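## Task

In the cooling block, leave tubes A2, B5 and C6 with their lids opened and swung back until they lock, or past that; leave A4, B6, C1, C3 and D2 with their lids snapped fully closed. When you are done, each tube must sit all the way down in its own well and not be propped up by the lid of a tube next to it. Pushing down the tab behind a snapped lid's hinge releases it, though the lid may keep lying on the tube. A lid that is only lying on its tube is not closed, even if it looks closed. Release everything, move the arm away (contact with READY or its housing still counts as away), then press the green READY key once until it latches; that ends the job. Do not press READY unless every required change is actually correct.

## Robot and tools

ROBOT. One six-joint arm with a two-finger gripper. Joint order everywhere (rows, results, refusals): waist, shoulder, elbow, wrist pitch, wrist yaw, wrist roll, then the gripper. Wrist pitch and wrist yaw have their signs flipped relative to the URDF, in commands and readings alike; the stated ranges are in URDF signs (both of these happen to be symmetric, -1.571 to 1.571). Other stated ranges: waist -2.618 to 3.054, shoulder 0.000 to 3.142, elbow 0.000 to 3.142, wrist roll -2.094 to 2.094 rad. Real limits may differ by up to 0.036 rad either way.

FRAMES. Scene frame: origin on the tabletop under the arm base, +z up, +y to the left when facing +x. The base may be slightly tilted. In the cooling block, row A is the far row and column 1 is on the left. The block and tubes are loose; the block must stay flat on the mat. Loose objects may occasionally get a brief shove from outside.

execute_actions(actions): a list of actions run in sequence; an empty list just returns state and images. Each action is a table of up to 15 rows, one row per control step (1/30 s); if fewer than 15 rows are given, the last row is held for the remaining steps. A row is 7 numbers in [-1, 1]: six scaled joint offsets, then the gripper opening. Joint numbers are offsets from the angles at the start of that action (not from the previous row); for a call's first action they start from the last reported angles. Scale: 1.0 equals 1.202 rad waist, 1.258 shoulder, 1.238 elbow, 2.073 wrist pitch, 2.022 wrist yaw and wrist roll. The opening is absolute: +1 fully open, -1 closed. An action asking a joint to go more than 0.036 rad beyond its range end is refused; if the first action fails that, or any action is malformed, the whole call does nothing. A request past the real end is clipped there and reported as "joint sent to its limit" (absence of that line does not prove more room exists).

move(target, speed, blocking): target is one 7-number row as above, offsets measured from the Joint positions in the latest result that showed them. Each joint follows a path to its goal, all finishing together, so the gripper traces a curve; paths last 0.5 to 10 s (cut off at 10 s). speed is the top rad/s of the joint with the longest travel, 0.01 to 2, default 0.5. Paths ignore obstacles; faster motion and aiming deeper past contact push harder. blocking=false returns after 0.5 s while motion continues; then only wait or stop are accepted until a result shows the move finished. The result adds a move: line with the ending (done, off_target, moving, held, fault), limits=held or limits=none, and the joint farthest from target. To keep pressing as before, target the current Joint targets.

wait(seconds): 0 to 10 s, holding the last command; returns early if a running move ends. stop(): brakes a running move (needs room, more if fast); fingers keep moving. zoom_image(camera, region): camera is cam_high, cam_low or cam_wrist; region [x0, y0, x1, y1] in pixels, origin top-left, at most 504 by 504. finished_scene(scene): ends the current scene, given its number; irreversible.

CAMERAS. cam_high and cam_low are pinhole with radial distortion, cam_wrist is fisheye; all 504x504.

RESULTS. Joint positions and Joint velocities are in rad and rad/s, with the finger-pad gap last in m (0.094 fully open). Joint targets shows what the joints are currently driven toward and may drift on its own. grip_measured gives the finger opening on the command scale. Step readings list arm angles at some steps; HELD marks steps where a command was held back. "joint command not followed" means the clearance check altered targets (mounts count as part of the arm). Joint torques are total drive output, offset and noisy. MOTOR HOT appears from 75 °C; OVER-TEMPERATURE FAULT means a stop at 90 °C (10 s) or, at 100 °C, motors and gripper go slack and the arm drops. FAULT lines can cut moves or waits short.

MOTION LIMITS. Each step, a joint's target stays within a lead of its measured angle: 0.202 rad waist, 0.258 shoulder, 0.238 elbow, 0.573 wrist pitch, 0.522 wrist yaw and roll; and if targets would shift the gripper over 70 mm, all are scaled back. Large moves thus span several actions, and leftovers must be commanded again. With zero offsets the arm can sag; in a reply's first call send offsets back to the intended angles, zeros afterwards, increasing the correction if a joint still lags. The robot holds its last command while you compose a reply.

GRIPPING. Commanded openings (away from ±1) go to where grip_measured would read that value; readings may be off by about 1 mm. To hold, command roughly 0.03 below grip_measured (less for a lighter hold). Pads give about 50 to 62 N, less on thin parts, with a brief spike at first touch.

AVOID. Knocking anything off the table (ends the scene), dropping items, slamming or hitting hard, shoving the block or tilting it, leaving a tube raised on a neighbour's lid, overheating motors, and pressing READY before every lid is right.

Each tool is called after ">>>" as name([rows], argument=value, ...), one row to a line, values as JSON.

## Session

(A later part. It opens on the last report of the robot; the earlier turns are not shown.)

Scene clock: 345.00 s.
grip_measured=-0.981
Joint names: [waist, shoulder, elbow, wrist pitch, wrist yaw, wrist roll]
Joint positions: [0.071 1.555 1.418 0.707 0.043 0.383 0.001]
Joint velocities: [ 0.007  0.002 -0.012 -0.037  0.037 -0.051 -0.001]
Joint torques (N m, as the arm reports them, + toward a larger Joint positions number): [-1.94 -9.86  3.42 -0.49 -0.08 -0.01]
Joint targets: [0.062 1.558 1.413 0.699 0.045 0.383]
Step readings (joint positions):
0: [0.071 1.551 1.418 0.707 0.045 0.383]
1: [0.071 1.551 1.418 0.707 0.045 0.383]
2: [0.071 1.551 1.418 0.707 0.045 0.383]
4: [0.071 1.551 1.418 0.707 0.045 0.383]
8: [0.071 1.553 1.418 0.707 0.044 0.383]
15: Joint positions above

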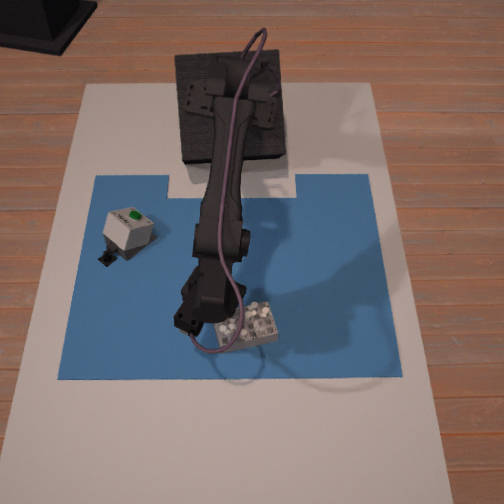

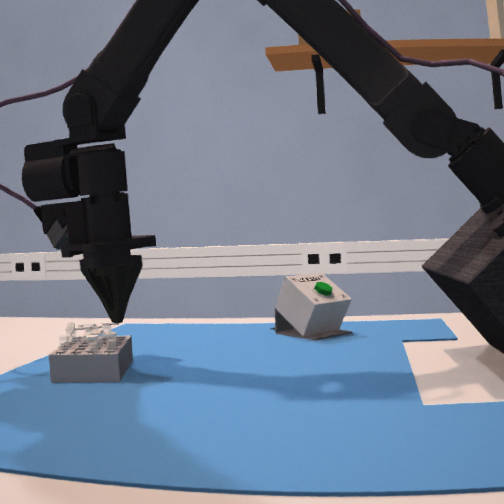

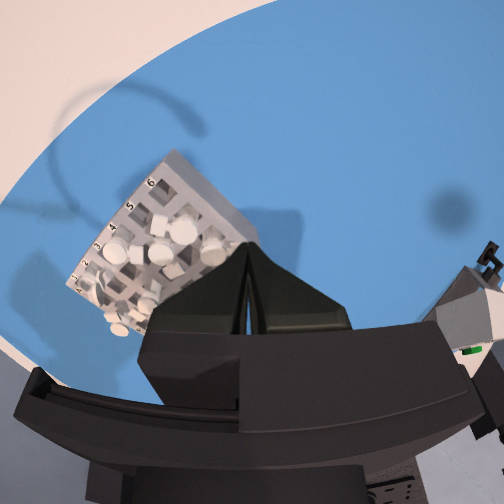

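>>> execute_actions([
  [[-0.008,0.010,-0.004,-0.004,0,0,-1],[-0.008,0.017,-0.004,-0.004,0,0,-1],[-0.008,0.023,-0.004,-0.004,0,0,-1],[-0.008,0.027,-0.004,-0.004,0,0,-1],[-0.008,0.030,-0.004,-0.004,0,0,-1],[-0.008,0.033,-0.004,-0.004,0,0,-1],[-0.008,0.036,-0.004,-0.004,0,0,-1],[-0.008,0.039,-0.004,-0.004,0,0,-1],[-0.008,0.041,-0.004,-0.004,0,0,-1],[-0.008,0.041,-0.004,-0.004,0,0,-1],[-0.008,0.004,-0.004,-0.004,0,0,-1]],
])

>>> zoom_image(camera="cam_wrist", region=[150, 140, 350, 290])

>>> zoom_image(camera="cam_low", region=[40, 290, 150, 370])

Scene clock: 353.43 s.
grip_measured=-0.981
Joint names: [waist, shoulder, elbow, wrist pitch, wrist yaw, wrist roll]
Joint positions: [0.071 1.588 1.41  0.706 0.044 0.383 0.001]
Joint velocities: [-0.002 -0.007  0.022 -0.066 -0.007  0.022  0.   ]
Joint torques (N m, as the arm reports them, + toward a larger Joint positions number): [ -1.95 -12.42   3.88  -0.34  -0.09   0.  ]
Joint targets: [0.062 1.560 1.413 0.699 0.044 0.383]
Step readings (joint positions):
0: [0.071 1.555 1.418 0.707 0.043 0.383]
1: [0.071 1.555 1.418 0.707 0.043 0.383]
2: [0.071 1.555 1.418 0.707 0.043 0.383]
4: [0.071 1.555 1.418 0.707 0.043 0.383]
8: [0.071 1.557 1.418 0.707 0.043 0.383]
15: Joint positions above

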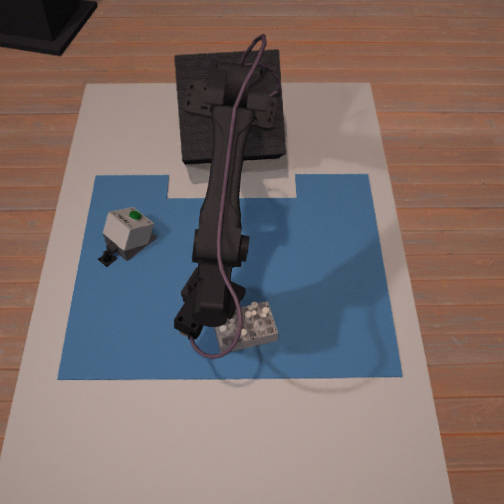

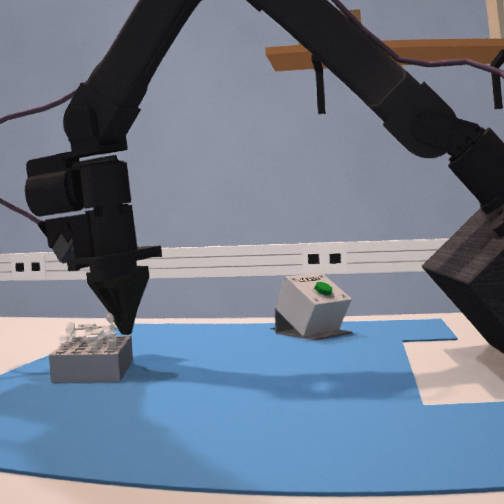

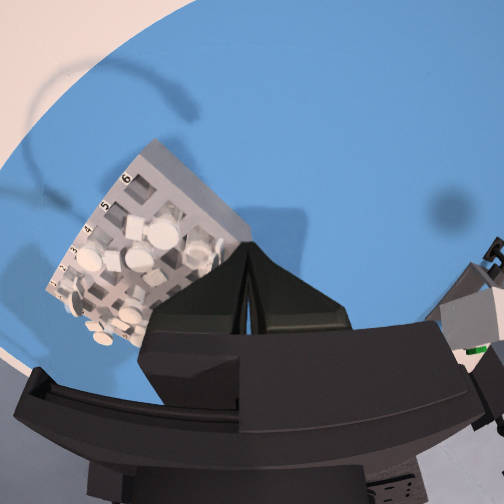

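Region (150, 140, 350, 290) of cam_wrist's 504x504 image, scaled by 2.520, with more detail than that image has; it fills the top 378 rows of this view, and the rest is white.

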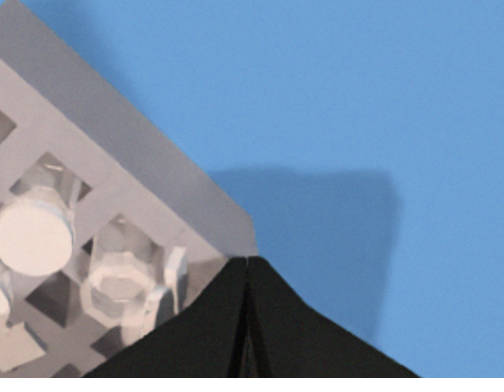

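Region (40, 290, 150, 370) of cam_low's 504x504 image, scaled by 4.582, with more detail than that image has; it fills the top 367 rows of this view, and the rest is white.

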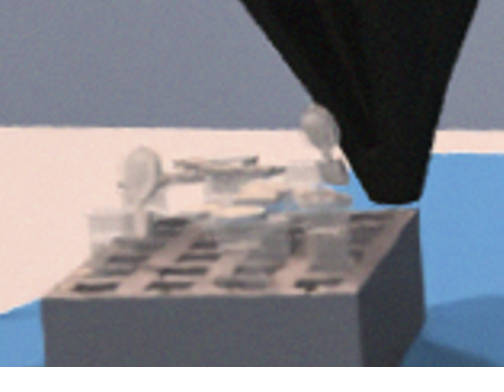

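>>> execute_actions([
  [[-0.008,-0.028,0.006,0,0,0,-1],[-0.008,-0.034,0.006,0,0,0,-1],[-0.008,-0.041,0.006,0,0,0,-1],[-0.008,-0.048,0.006,0,0,0,-1],[-0.008,-0.056,0.006,0,0,0,-1],[-0.008,-0.064,0.006,0,0,0,-1],[-0.008,-0.072,0.006,0,0,0,-1],[-0.008,-0.079,0.006,0,0,0,-1],[-0.008,-0.085,0.006,0,0,0,-1],[-0.008,-0.090,0.006,0,0,0,-1],[-0.008,-0.094,0.006,0,0,0,-1],[-0.008,-0.097,0.006,0,0,0,-1],[-0.008,-0.098,0.006,0,0,0,-1]],
  [[0.0,-0.02,0.006,0,0,0,-1],[0.008,-0.02,0.006,0,0,0,-1],[0.014,-0.02,0.006,0,0,0,-1],[0.020,-0.02,0.006,0,0,0,-1],[0.026,-0.02,0.006,0,0,0,-1],[0.032,-0.02,0.006,0,0,0,-1],[0.037,-0.02,0.006,0,0,0,-1],[0.041,-0.02,0.006,0,0,0,-1],[0.044,-0.02,0.006,0,0,0,-1],[0.046,-0.02,0.006,0,0,0,-1]],
])

>>> zoom_image(camera="cam_wrist", region=[150, 140, 350, 290])

>>> zoom_image(camera="cam_low", region=[40, 290, 150, 370])

Scene clock: 365.30 s.
grip_measured=-0.981
Joint names: [waist, shoulder, elbow, wrist pitch, wrist yaw, wrist roll]
Joint positions: [0.123 1.49  1.41  0.707 0.045 0.383 0.001]
Joint velocities: [ 0.002  0.007 -0.007  0.022 -0.11   0.022  0.   ]
Joint torques (N m, as the arm reports them, + toward a larger Joint positions number): [ -0.39 -11.99   4.44  -0.49  -0.08   0.  ]
Joint targets: [0.127 1.465 1.418 0.706 0.044 0.383]
Step readings (joint positions; steps 1 to 15: 1st action; 16 to 30: 2nd action):
0: [0.071 1.588 1.410 0.706 0.044 0.383]
1: [0.071 1.588 1.410 0.706 0.044 0.383]
2: [0.071 1.588 1.410 0.706 0.044 0.383]
4: [0.071 1.582 1.410 0.706 0.044 0.383]
8: [0.071 1.546 1.410 0.706 0.044 0.383]
15: [0.071 1.490 1.410 0.706 0.044 0.383]
16: [0.071 1.490 1.410 0.706 0.044 0.383]
17: [0.071 1.490 1.410 0.706 0.044 0.383]
19: [0.075 1.490 1.410 0.707 0.044 0.383]
23: [0.102 1.490 1.410 0.707 0.044 0.383]
30: Joint positions above

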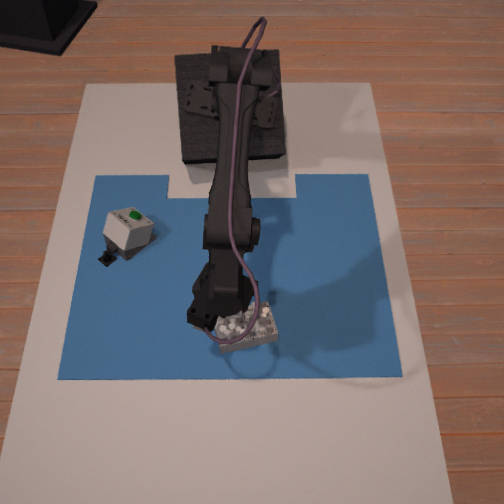

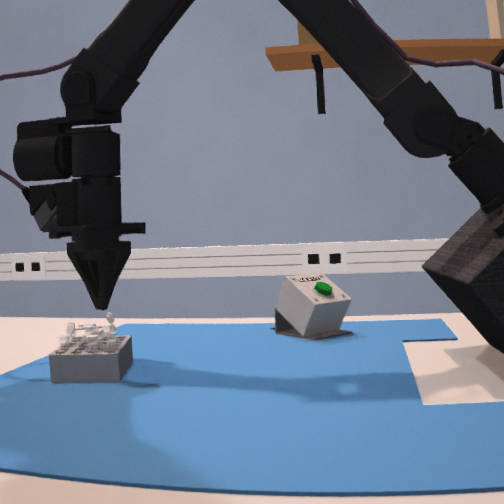

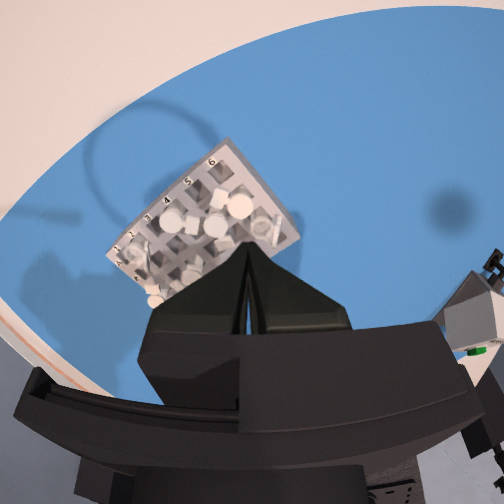

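Region (150, 140, 350, 290) of cam_wrist's 504x504 image, scaled by 2.520, with more detail than that image has; it fills the top 378 rows of this view, and the rest is white.

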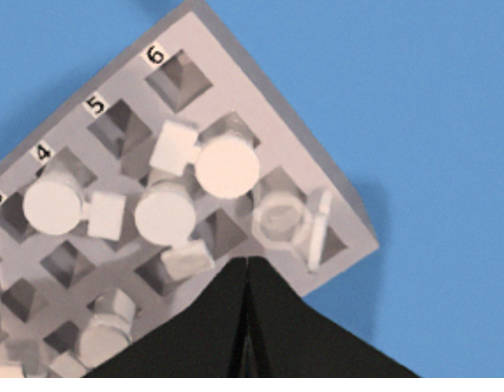

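Region (40, 290, 150, 370) of cam_low's 504x504 image, scaled by 4.582, with more detail than that image has; it fills the top 367 rows of this view, and the rest is white.

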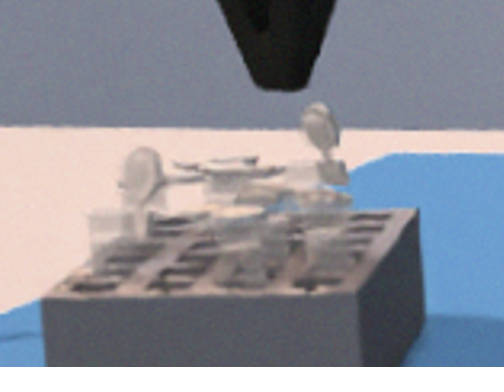

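>>> execute_actions([
  [[-0.005,-0.014,0.006,-0.006,0,0,-1],[-0.010,-0.008,0.006,-0.010,0,0,-1],[-0.014,-0.002,0.006,-0.013,0,0,-1],[-0.017,0.002,0.006,-0.016,0,0,-1],[-0.020,0.005,0.006,-0.018,0,0,-1],[-0.022,0.007,0.006,-0.020,0,0,-1],[-0.024,0.009,0.006,-0.022,0,0,-1],[-0.024,0.011,0.006,-0.023,0,0,-1],[-0.024,0.012,0.006,-0.023,0,0,-1],[-0.024,0.013,0.006,-0.023,0,0,-1]],
])

>>> wait(seconds=0.3)

>>> zoom_image(camera="cam_wrist", region=[150, 140, 350, 290])

>>> zoom_image(camera="cam_low", region=[40, 290, 150, 370])

Scene clock: 376.07 s.
grip_measured=-0.981
Joint names: [waist, shoulder, elbow, wrist pitch, wrist yaw, wrist roll]
Joint positions: [0.107 1.515 1.41  0.68  0.046 0.383 0.001]
Joint velocities: [-0.012  0.012  0.007 -0.007 -0.007 -0.007  0.001]
Joint torques (N m, as the arm reports them, + toward a larger Joint positions number): [ -1.86 -10.81   4.53  -0.69  -0.06  -0.01]
Joint targets: [0.094 1.506 1.418 0.659 0.045 0.383]
Step readings (joint positions):
0: [0.123 1.490 1.410 0.707 0.045 0.383]
1: [0.123 1.490 1.410 0.707 0.045 0.383]
2: [0.123 1.490 1.410 0.706 0.045 0.383]
4: [0.122 1.491 1.410 0.703 0.045 0.383]
8: [0.112 1.501 1.410 0.689 0.046 0.383]
15: Joint positions above

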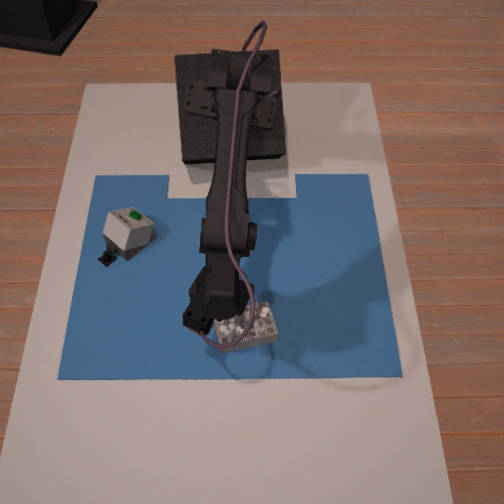

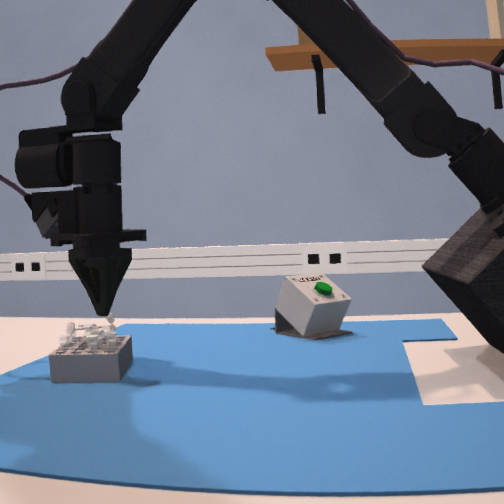

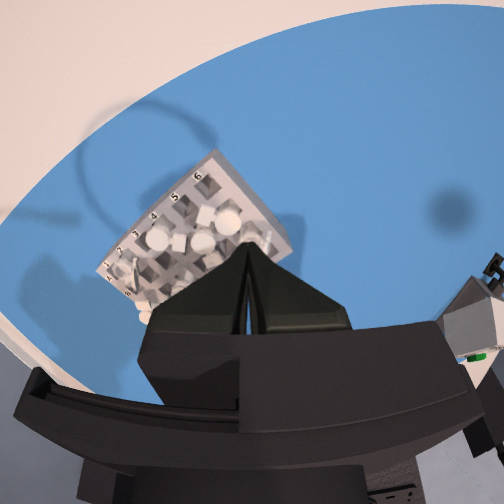

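Scene clock: 376.37 s.
grip_measured=-0.981
Joint names: [waist, shoulder, elbow, wrist pitch, wrist yaw, wrist roll]
Joint positions: [0.107 1.515 1.41  0.677 0.046 0.383 0.001]
Joint velocities: [ 0.002 -0.007  0.012  0.066 -0.022  0.007  0.   ]
Joint torques (N m, as the arm reports them, + toward a larger Joint positions number): [ -1.95 -10.79   4.47  -0.65  -0.06   0.  ]
Joint targets: [0.094 1.506 1.418 0.659 0.045 0.383]
wait: 0.30 s; at rest by 0.23 s

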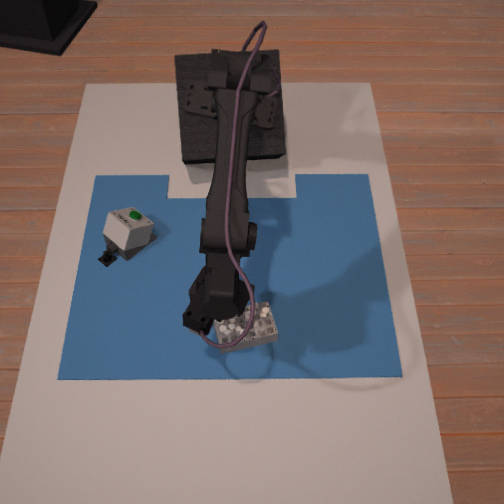

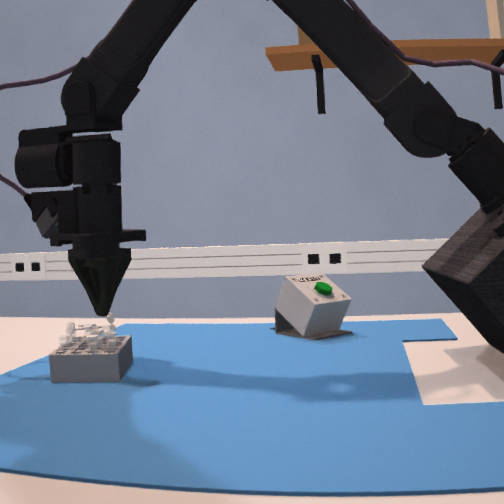

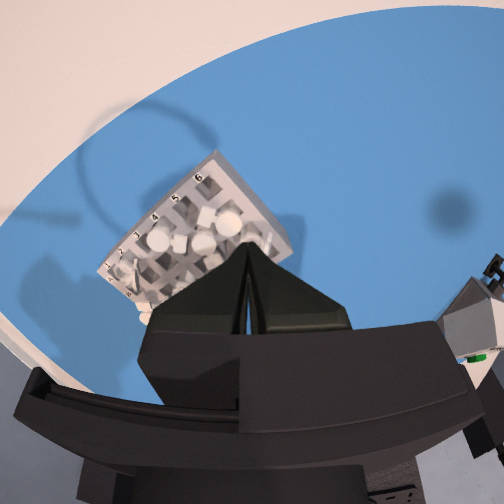

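Region (150, 140, 350, 290) of cam_wrist's 504x504 image, scaled by 2.520, with more detail than that image has; it fills the top 378 rows of this view, and the rest is white.

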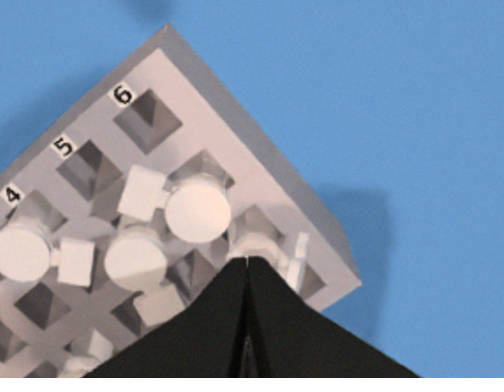

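Region (40, 290, 150, 370) of cam_low's 504x504 image, scaled by 4.582, with more detail than that image has; it fills the top 367 rows of this view, and the rest is white.

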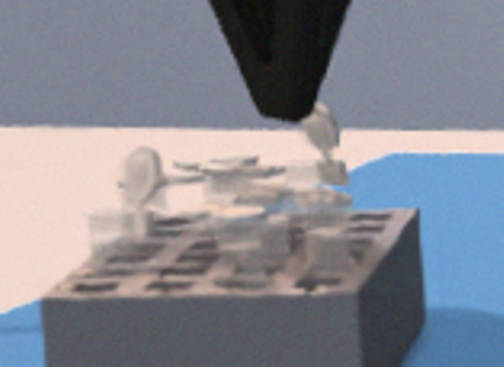

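>>> execute_actions([
  [[-0.010,-0.01,0.006,0.002,-0.006,0,-0.95],[-0.010,-0.01,0.006,0.002,-0.006,0,-0.93],[-0.010,-0.01,0.006,0.002,-0.006,0,-0.91],[-0.010,-0.01,0.006,0.002,-0.006,0,-0.89],[-0.010,-0.01,0.006,0.002,-0.006,0,-0.87],[-0.010,-0.01,0.006,0.002,-0.006,0,-0.85],[-0.010,-0.01,0.006,0.002,-0.006,0,-0.83],[-0.010,-0.01,0.006,0.002,-0.006,0,-0.81],[-0.010,-0.01,0.006,0.002,-0.007,0,-0.79],[-0.010,-0.01,0.006,0.002,-0.008,0,-0.775],[-0.010,-0.01,0.006,0.002,-0.009,0,-0.76],[-0.010,-0.01,0.006,0.002,-0.010,0,-0.745],[-0.010,-0.01,0.006,0.002,-0.010,0,-0.73],[-0.010,-0.01,0.006,0.002,-0.010,0,-0.715],[-0.010,-0.01,0.006,0.002,-0.010,0,-0.70]],
  [[-0.010,-0.01,0.006,0.004,-0.012,0,-0.69],[-0.010,-0.01,0.006,0.004,-0.012,0,-0.68],[-0.010,-0.01,0.006,0.004,-0.012,0,-0.67],[-0.010,-0.01,0.006,0.004,-0.012,0,-0.66],[-0.010,-0.01,0.006,0.004,-0.012,0,-0.65],[-0.010,-0.01,0.006,0.004,-0.012,0,-0.64],[-0.010,-0.01,0.006,0.004,-0.012,0,-0.63],[-0.010,-0.01,0.006,0.004,-0.012,0,-0.62]],
])

>>> zoom_image(camera="cam_wrist", region=[150, 140, 350, 290])

>>> zoom_image(camera="cam_low", region=[40, 290, 150, 370])

Scene clock: 388.40 s.
grip_measured=-0.622
Joint names: [waist, shoulder, elbow, wrist pitch, wrist yaw, wrist roll]
Joint positions: [0.107 1.515 1.41  0.679 0.036 0.383 0.018]
Joint velocities: [ 0.002 -0.007  0.017  0.007  0.022 -0.051  0.001]
Joint torques (N m, as the arm reports them, + toward a larger Joint positions number): [ -1.88 -11.1    4.49  -0.43  -0.23  -0.01]
Joint targets: [0.095 1.502 1.418 0.686 0.017 0.383]
Step readings (joint positions; steps 1 to 15: 1st action; 16 to 30: 2nd action):
0: [0.107 1.515 1.410 0.676 0.046 0.383]
1: [0.107 1.515 1.410 0.676 0.046 0.383]
2: [0.107 1.515 1.410 0.676 0.046 0.383]
4: [0.107 1.515 1.410 0.676 0.046 0.383]
8: [0.107 1.515 1.410 0.676 0.046 0.383]
15: [0.107 1.515 1.410 0.678 0.041 0.383]
16: [0.107 1.515 1.410 0.678 0.041 0.383]
17: [0.107 1.515 1.410 0.678 0.041 0.383]
19: [0.107 1.515 1.410 0.678 0.041 0.383]
23: [0.107 1.515 1.410 0.679 0.037 0.383]
30: Joint positions above

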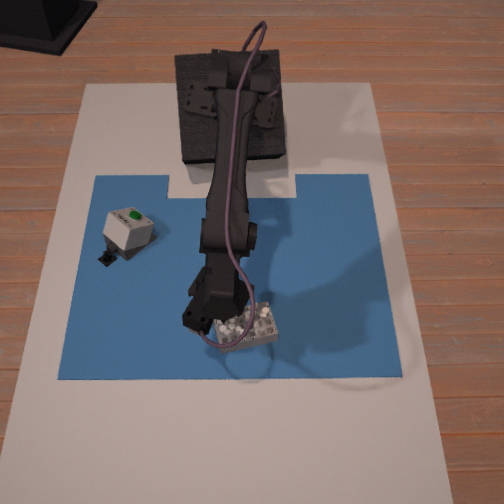

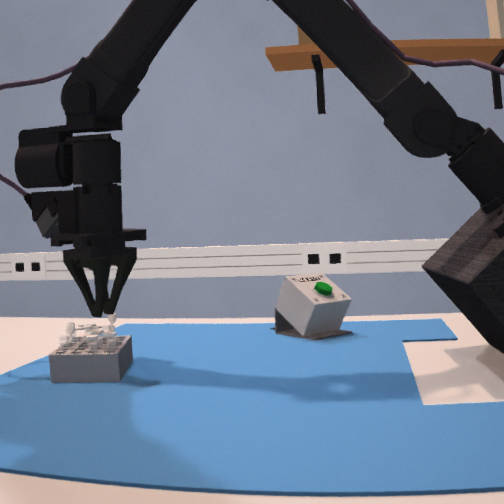

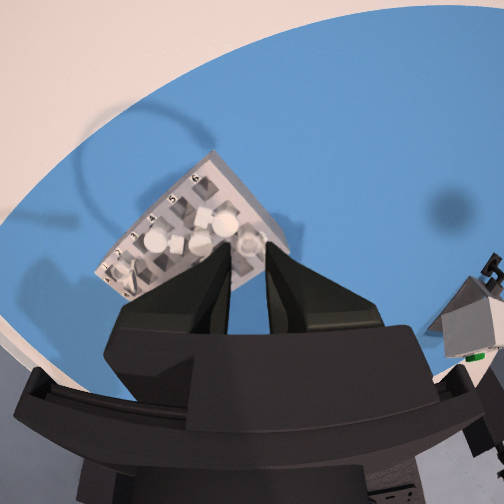

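Region (150, 140, 350, 290) of cam_wrist's 504x504 image, scaled by 2.520, with more detail than that image has; it fills the top 378 rows of this view, and the rest is white.

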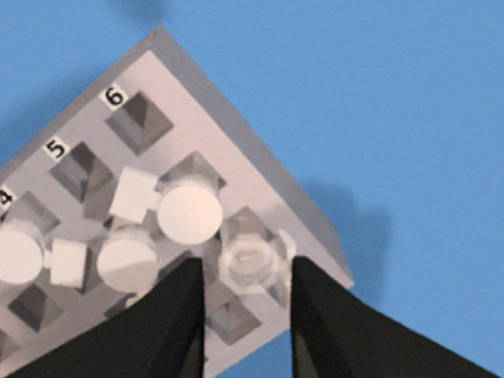

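Region (40, 290, 150, 370) of cam_low's 504x504 image, scaled by 4.582, with more detail than that image has; it fills the top 367 rows of this view, and the rest is white.

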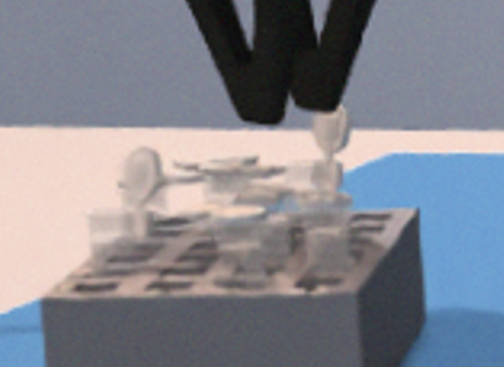

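>>> execute_actions(actions=[])

Scene clock: 403.13 s.
grip_measured=-0.622
Joint names: [waist, shoulder, elbow, wrist pitch, wrist yaw, wrist roll]
Joint positions: [0.107 1.515 1.41  0.679 0.036 0.383 0.018]
Joint velocities: [ 0.007  0.002 -0.002  0.022  0.022 -0.007  0.001]
Joint torques (N m, as the arm reports them, + toward a larger Joint positions number): [ -1.86 -11.1    4.47  -0.44  -0.24   0.  ]
Joint targets: [0.095 1.502 1.418 0.686 0.017 0.383]

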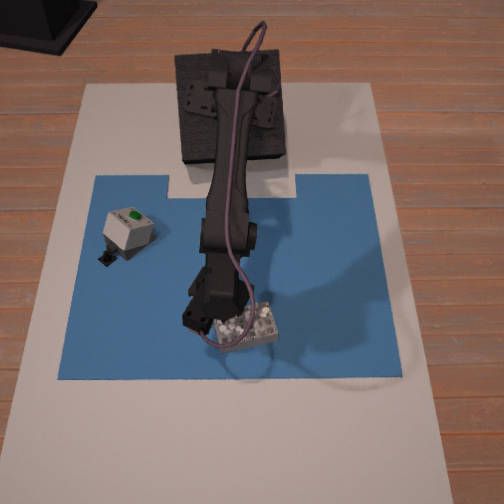

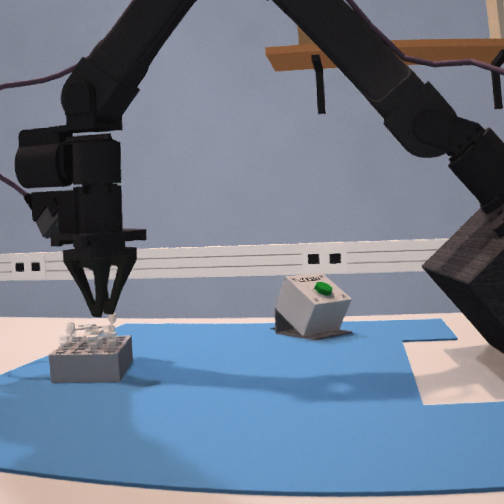

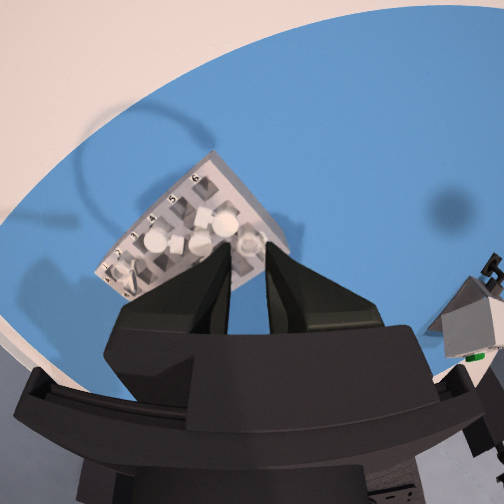

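>>> move(target=[0.0, -0.075, 0.006, 0.03, 0.0, 0.0, -0.62], speed=0.15)

>>> zoom_image(camera="cam_wrist", region=[130, 110, 370, 290])

>>> zoom_image(camera="cam_low", region=[40, 290, 150, 370])

Scene clock: 408.17 s.
grip_measured=-0.622
Joint names: [waist, shoulder, elbow, wrist pitch, wrist yaw, wrist roll]
Joint positions: [0.107 1.45  1.41  0.735 0.038 0.383 0.018]
Joint velocities: [-0.002  0.002 -0.002  0.022  0.022 -0.007 -0.001]
Joint torques (N m, as the arm reports them, + toward a larger Joint positions number): [ -0.69 -12.24   4.65  -0.46  -0.08  -0.01]
Joint targets: [0.107 1.421 1.418 0.741 0.036 0.383]
move: off_target; limits=none; farthest joint: the shoulder, 0.029 radians from its target (0.094 radians at the start)

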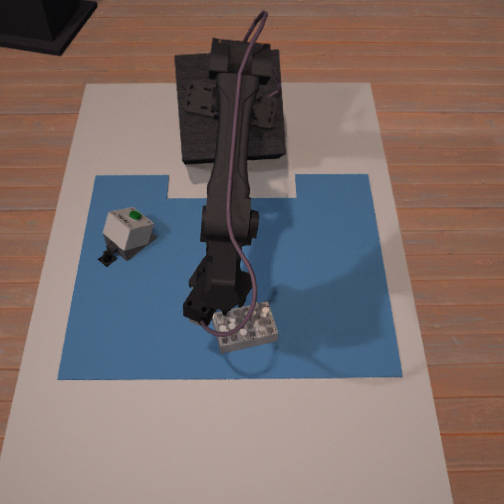

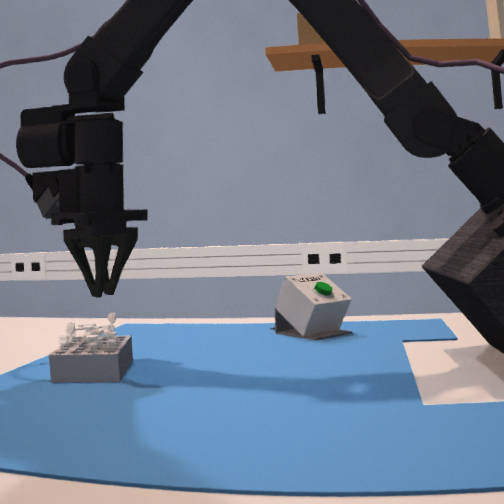

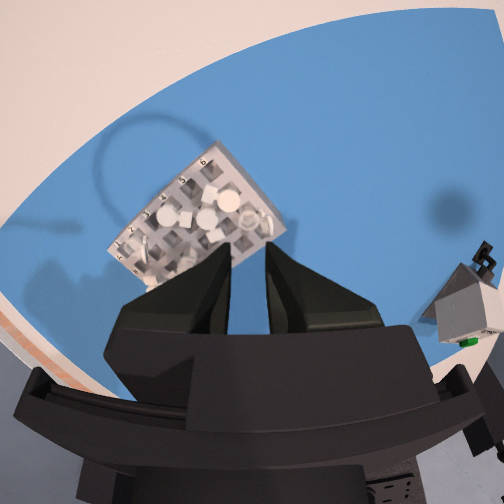

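Region (130, 110, 370, 290) of cam_wrist's 504x504 image, scaled by 2.100, with more detail than that image has; it fills the top 378 rows of this view, and the rest is white.

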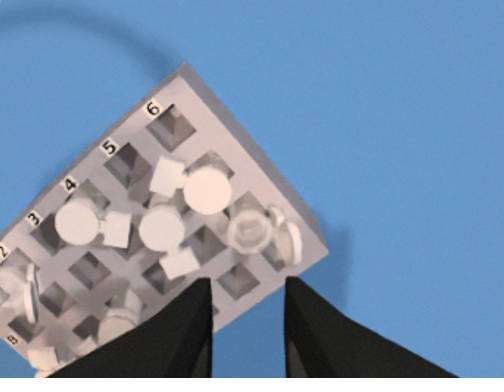

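Region (40, 290, 150, 370) of cam_low's 504x504 image, scaled by 4.582, with more detail than that image has; it fills the top 367 rows of this view, and the rest is white.

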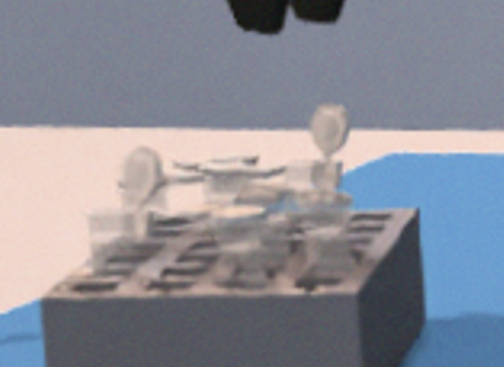

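>>> move(target=[0.048, 0.022, 0.006, -0.019, 0.0, 0.602, -1], speed=0.8)

>>> zoom_image(camera="cam_wrist", region=[150, 140, 350, 290])

Scene clock: 438.47 s.
grip_measured=-0.981
Joint names: [waist, shoulder, elbow, wrist pitch, wrist yaw, wrist roll]
Joint positions: [0.157 1.482 1.41  0.705 0.042 1.594 0.001]
Joint velocities: [ 0.007 -0.007 -0.012 -0.037  0.095  0.051  0.   ]
Joint torques (N m, as the arm reports them, + toward a larger Joint positions number): [  0.21 -10.33   4.56  -0.59  -0.09   0.06]
Joint targets: [0.164 1.478 1.418 0.696 0.038 1.600]
move: done; limits=none; farthest joint: the wrist pitch, 0.009 radians from its target (0.040 radians at the start)

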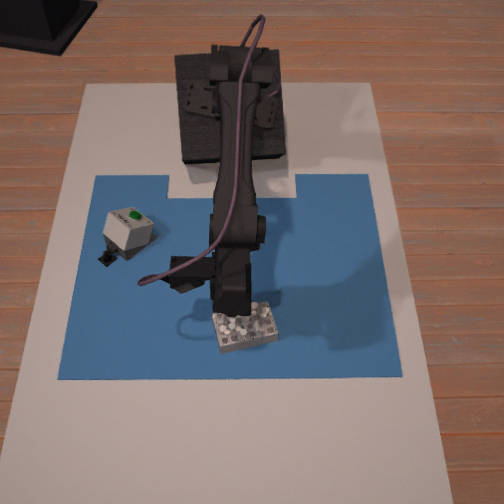

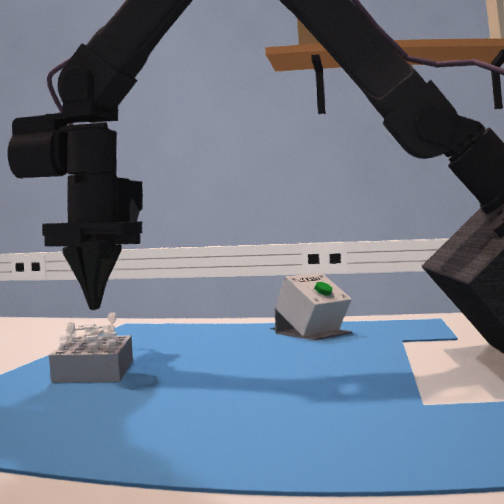

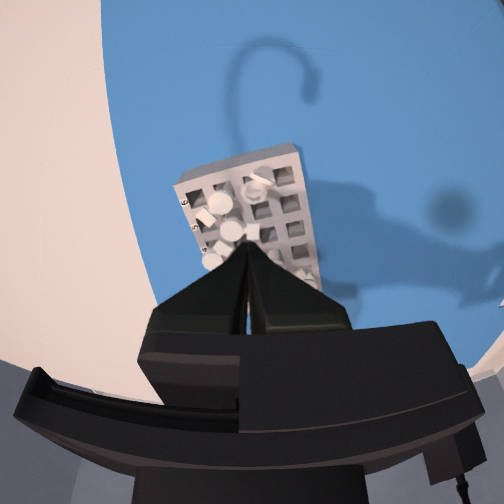

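Region (150, 140, 350, 290) of cam_wrist's 504x504 image, scaled by 2.520, with more detail than that image has; it fills the top 378 rows of this view, and the rest is white.

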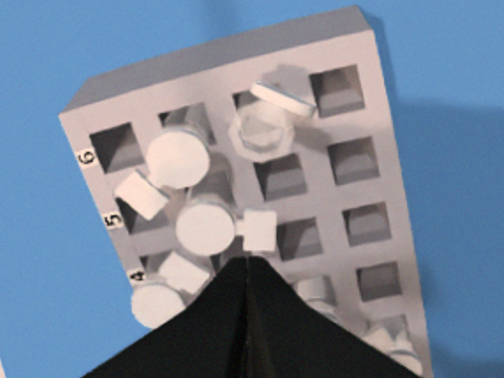

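>>> move(target=[0.005, 0.027, 0.006, -0.012, -0.002, 0.003, -1], speed=0.15)

>>> zoom_image(camera="cam_wrist", region=[150, 140, 350, 290])

Scene clock: 447.77 s.
grip_measured=-0.981
Joint names: [waist, shoulder, elbow, wrist pitch, wrist yaw, wrist roll]
Joint positions: [0.157 1.522 1.41  0.689 0.044 1.595 0.001]
Joint velocities: [-0.007  0.017 -0.017 -0.037  0.051 -0.007 -0.001]
Joint torques (N m, as the arm reports them, + toward a larger Joint positions number): [  0.05 -10.55   4.44  -0.54  -0.1    0.05]
Joint targets: [0.163 1.516 1.418 0.680 0.038 1.601]
move: done; limits=none; farthest joint: the wrist pitch, 0.009 radians from its target (0.025 radians at the start)

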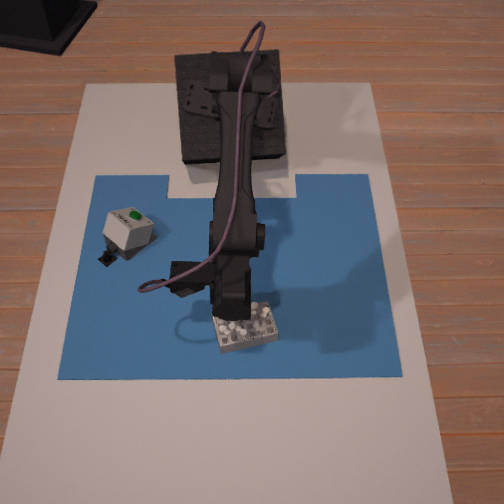

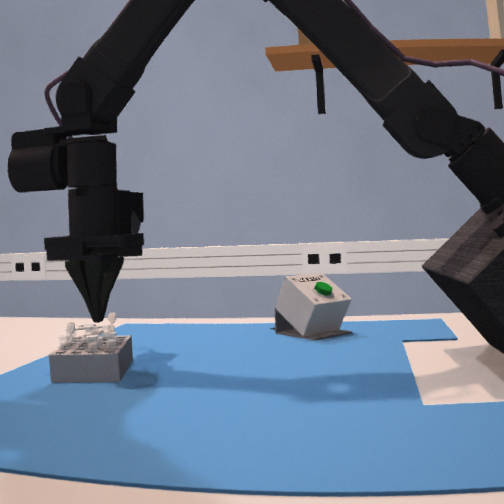

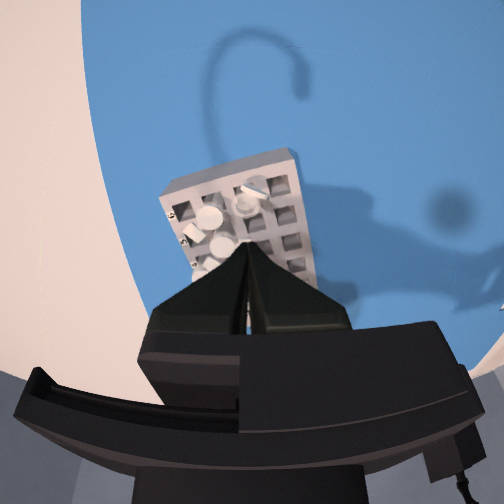

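Region (150, 140, 350, 290) of cam_wrist's 504x504 image, scaled by 2.520, with more detail than that image has; it fills the top 378 rows of this view, and the rest is white.

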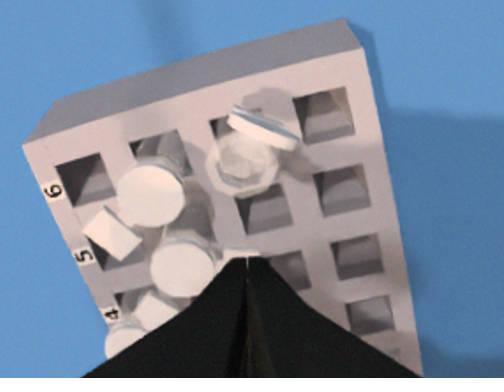

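>>> move(target=[0.005, 0.012, 0.006, -0.0115, -0.003, 0.003, -1], speed=0.06)

>>> zoom_image(camera="cam_wrist", region=[150, 140, 350, 290])

>>> zoom_image(camera="cam_low", region=[40, 290, 150, 370])

Scene clock: 453.67 s.
grip_measured=-0.981
Joint names: [waist, shoulder, elbow, wrist pitch, wrist yaw, wrist roll]
Joint positions: [0.157 1.537 1.41  0.684 0.046 1.595 0.001]
Joint velocities: [-0.002 -0.017 -0.017  0.051 -0.022  0.037 -0.001]
Joint torques (N m, as the arm reports them, + toward a larger Joint positions number): [  0.04 -10.15   4.46  -0.64  -0.11   0.05]
Joint targets: [0.163 1.537 1.418 0.665 0.038 1.601]
move: done; limits=none; farthest joint: the wrist pitch, 0.019 radians from its target (0.023 radians at the start)

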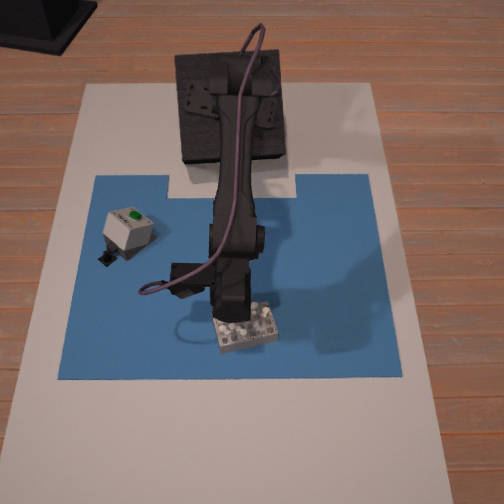

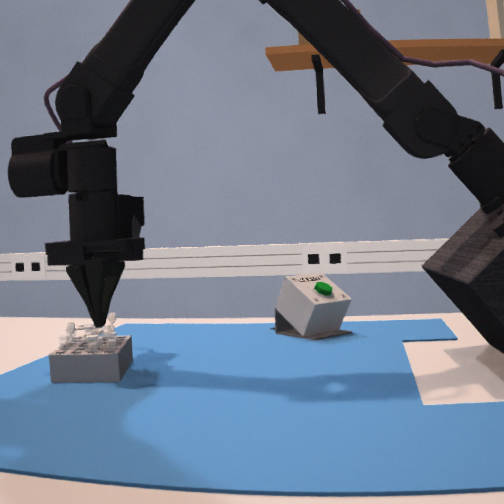

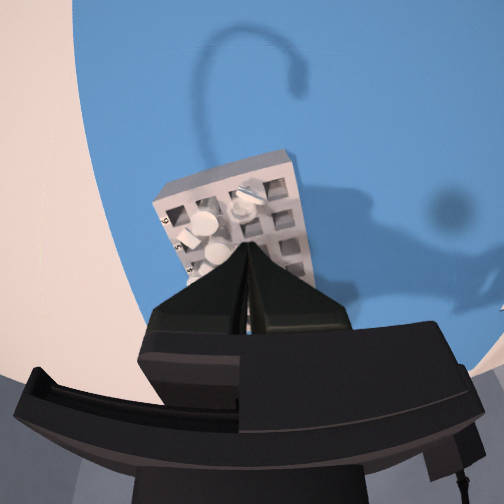

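Region (150, 140, 350, 290) of cam_wrist's 504x504 image, scaled by 2.520, with more detail than that image has; it fills the top 378 rows of this view, and the rest is white.

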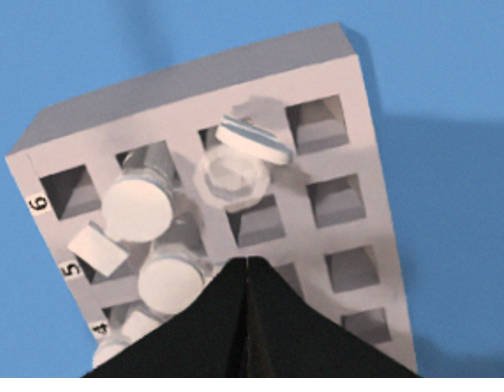

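Region (40, 290, 150, 370) of cam_low's 504x504 image, scaled by 4.582, with more detail than that image has; it fills the top 367 rows of this view, and the rest is white.

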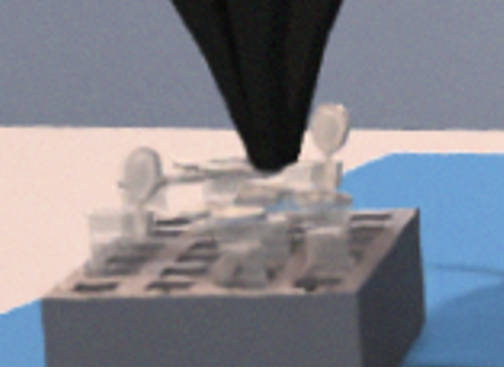

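>>> move(target=[0.005, -0.004, 0.006, -0.0155, -0.004, 0.003, -1], speed=0.06)

>>> zoom_image(camera="cam_wrist", region=[150, 140, 350, 290])

Scene clock: 457.83 s.
grip_measured=-0.981
Joint names: [waist, shoulder, elbow, wrist pitch, wrist yaw, wrist roll]
Joint positions: [0.157 1.537 1.41  0.681 0.049 1.596 0.001]
Joint velocities: [ 0.002  0.002 -0.007  0.037  0.066 -0.037  0.   ]
Joint torques (N m, as the arm reports them, + toward a larger Joint positions number): [  0.02 -10.62   4.39  -0.72  -0.14   0.05]
Joint targets: [0.163 1.532 1.418 0.651 0.039 1.601]
move: off_target; limits=none; farthest joint: the wrist pitch, 0.029 radians from its target (0.032 radians at the start)

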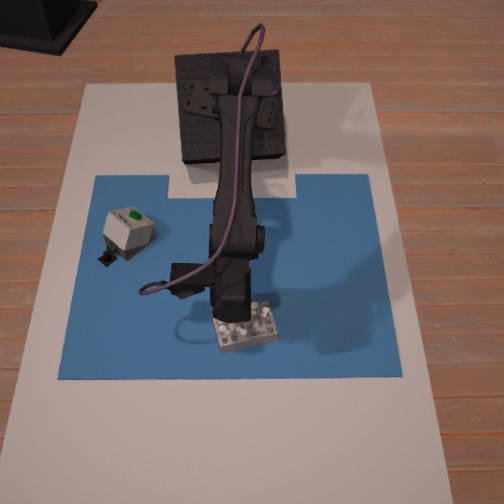

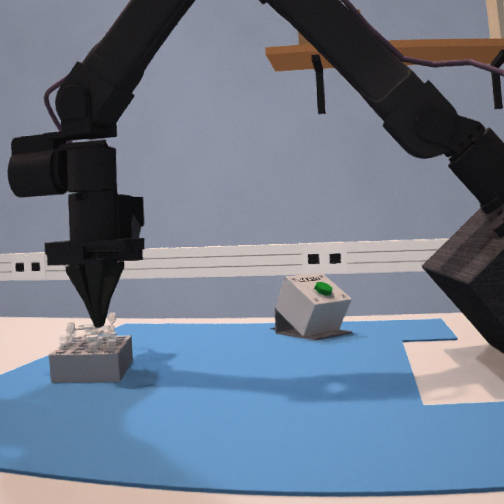

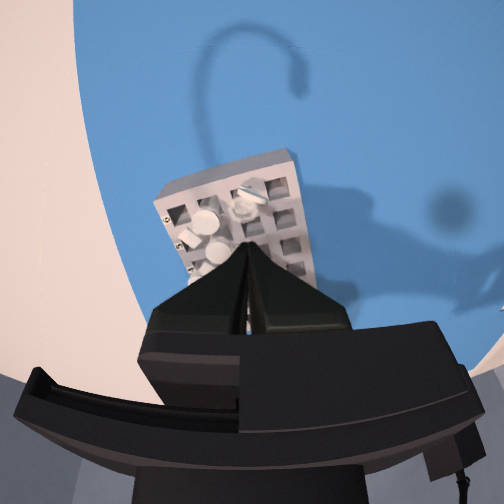

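Region (150, 140, 350, 290) of cam_wrist's 504x504 image, scaled by 2.520, with more detail than that image has; it fills the top 378 rows of this view, and the rest is white.

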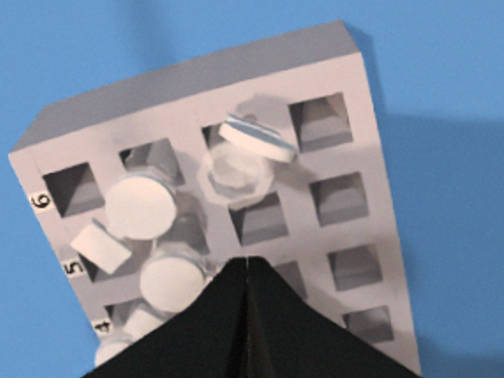

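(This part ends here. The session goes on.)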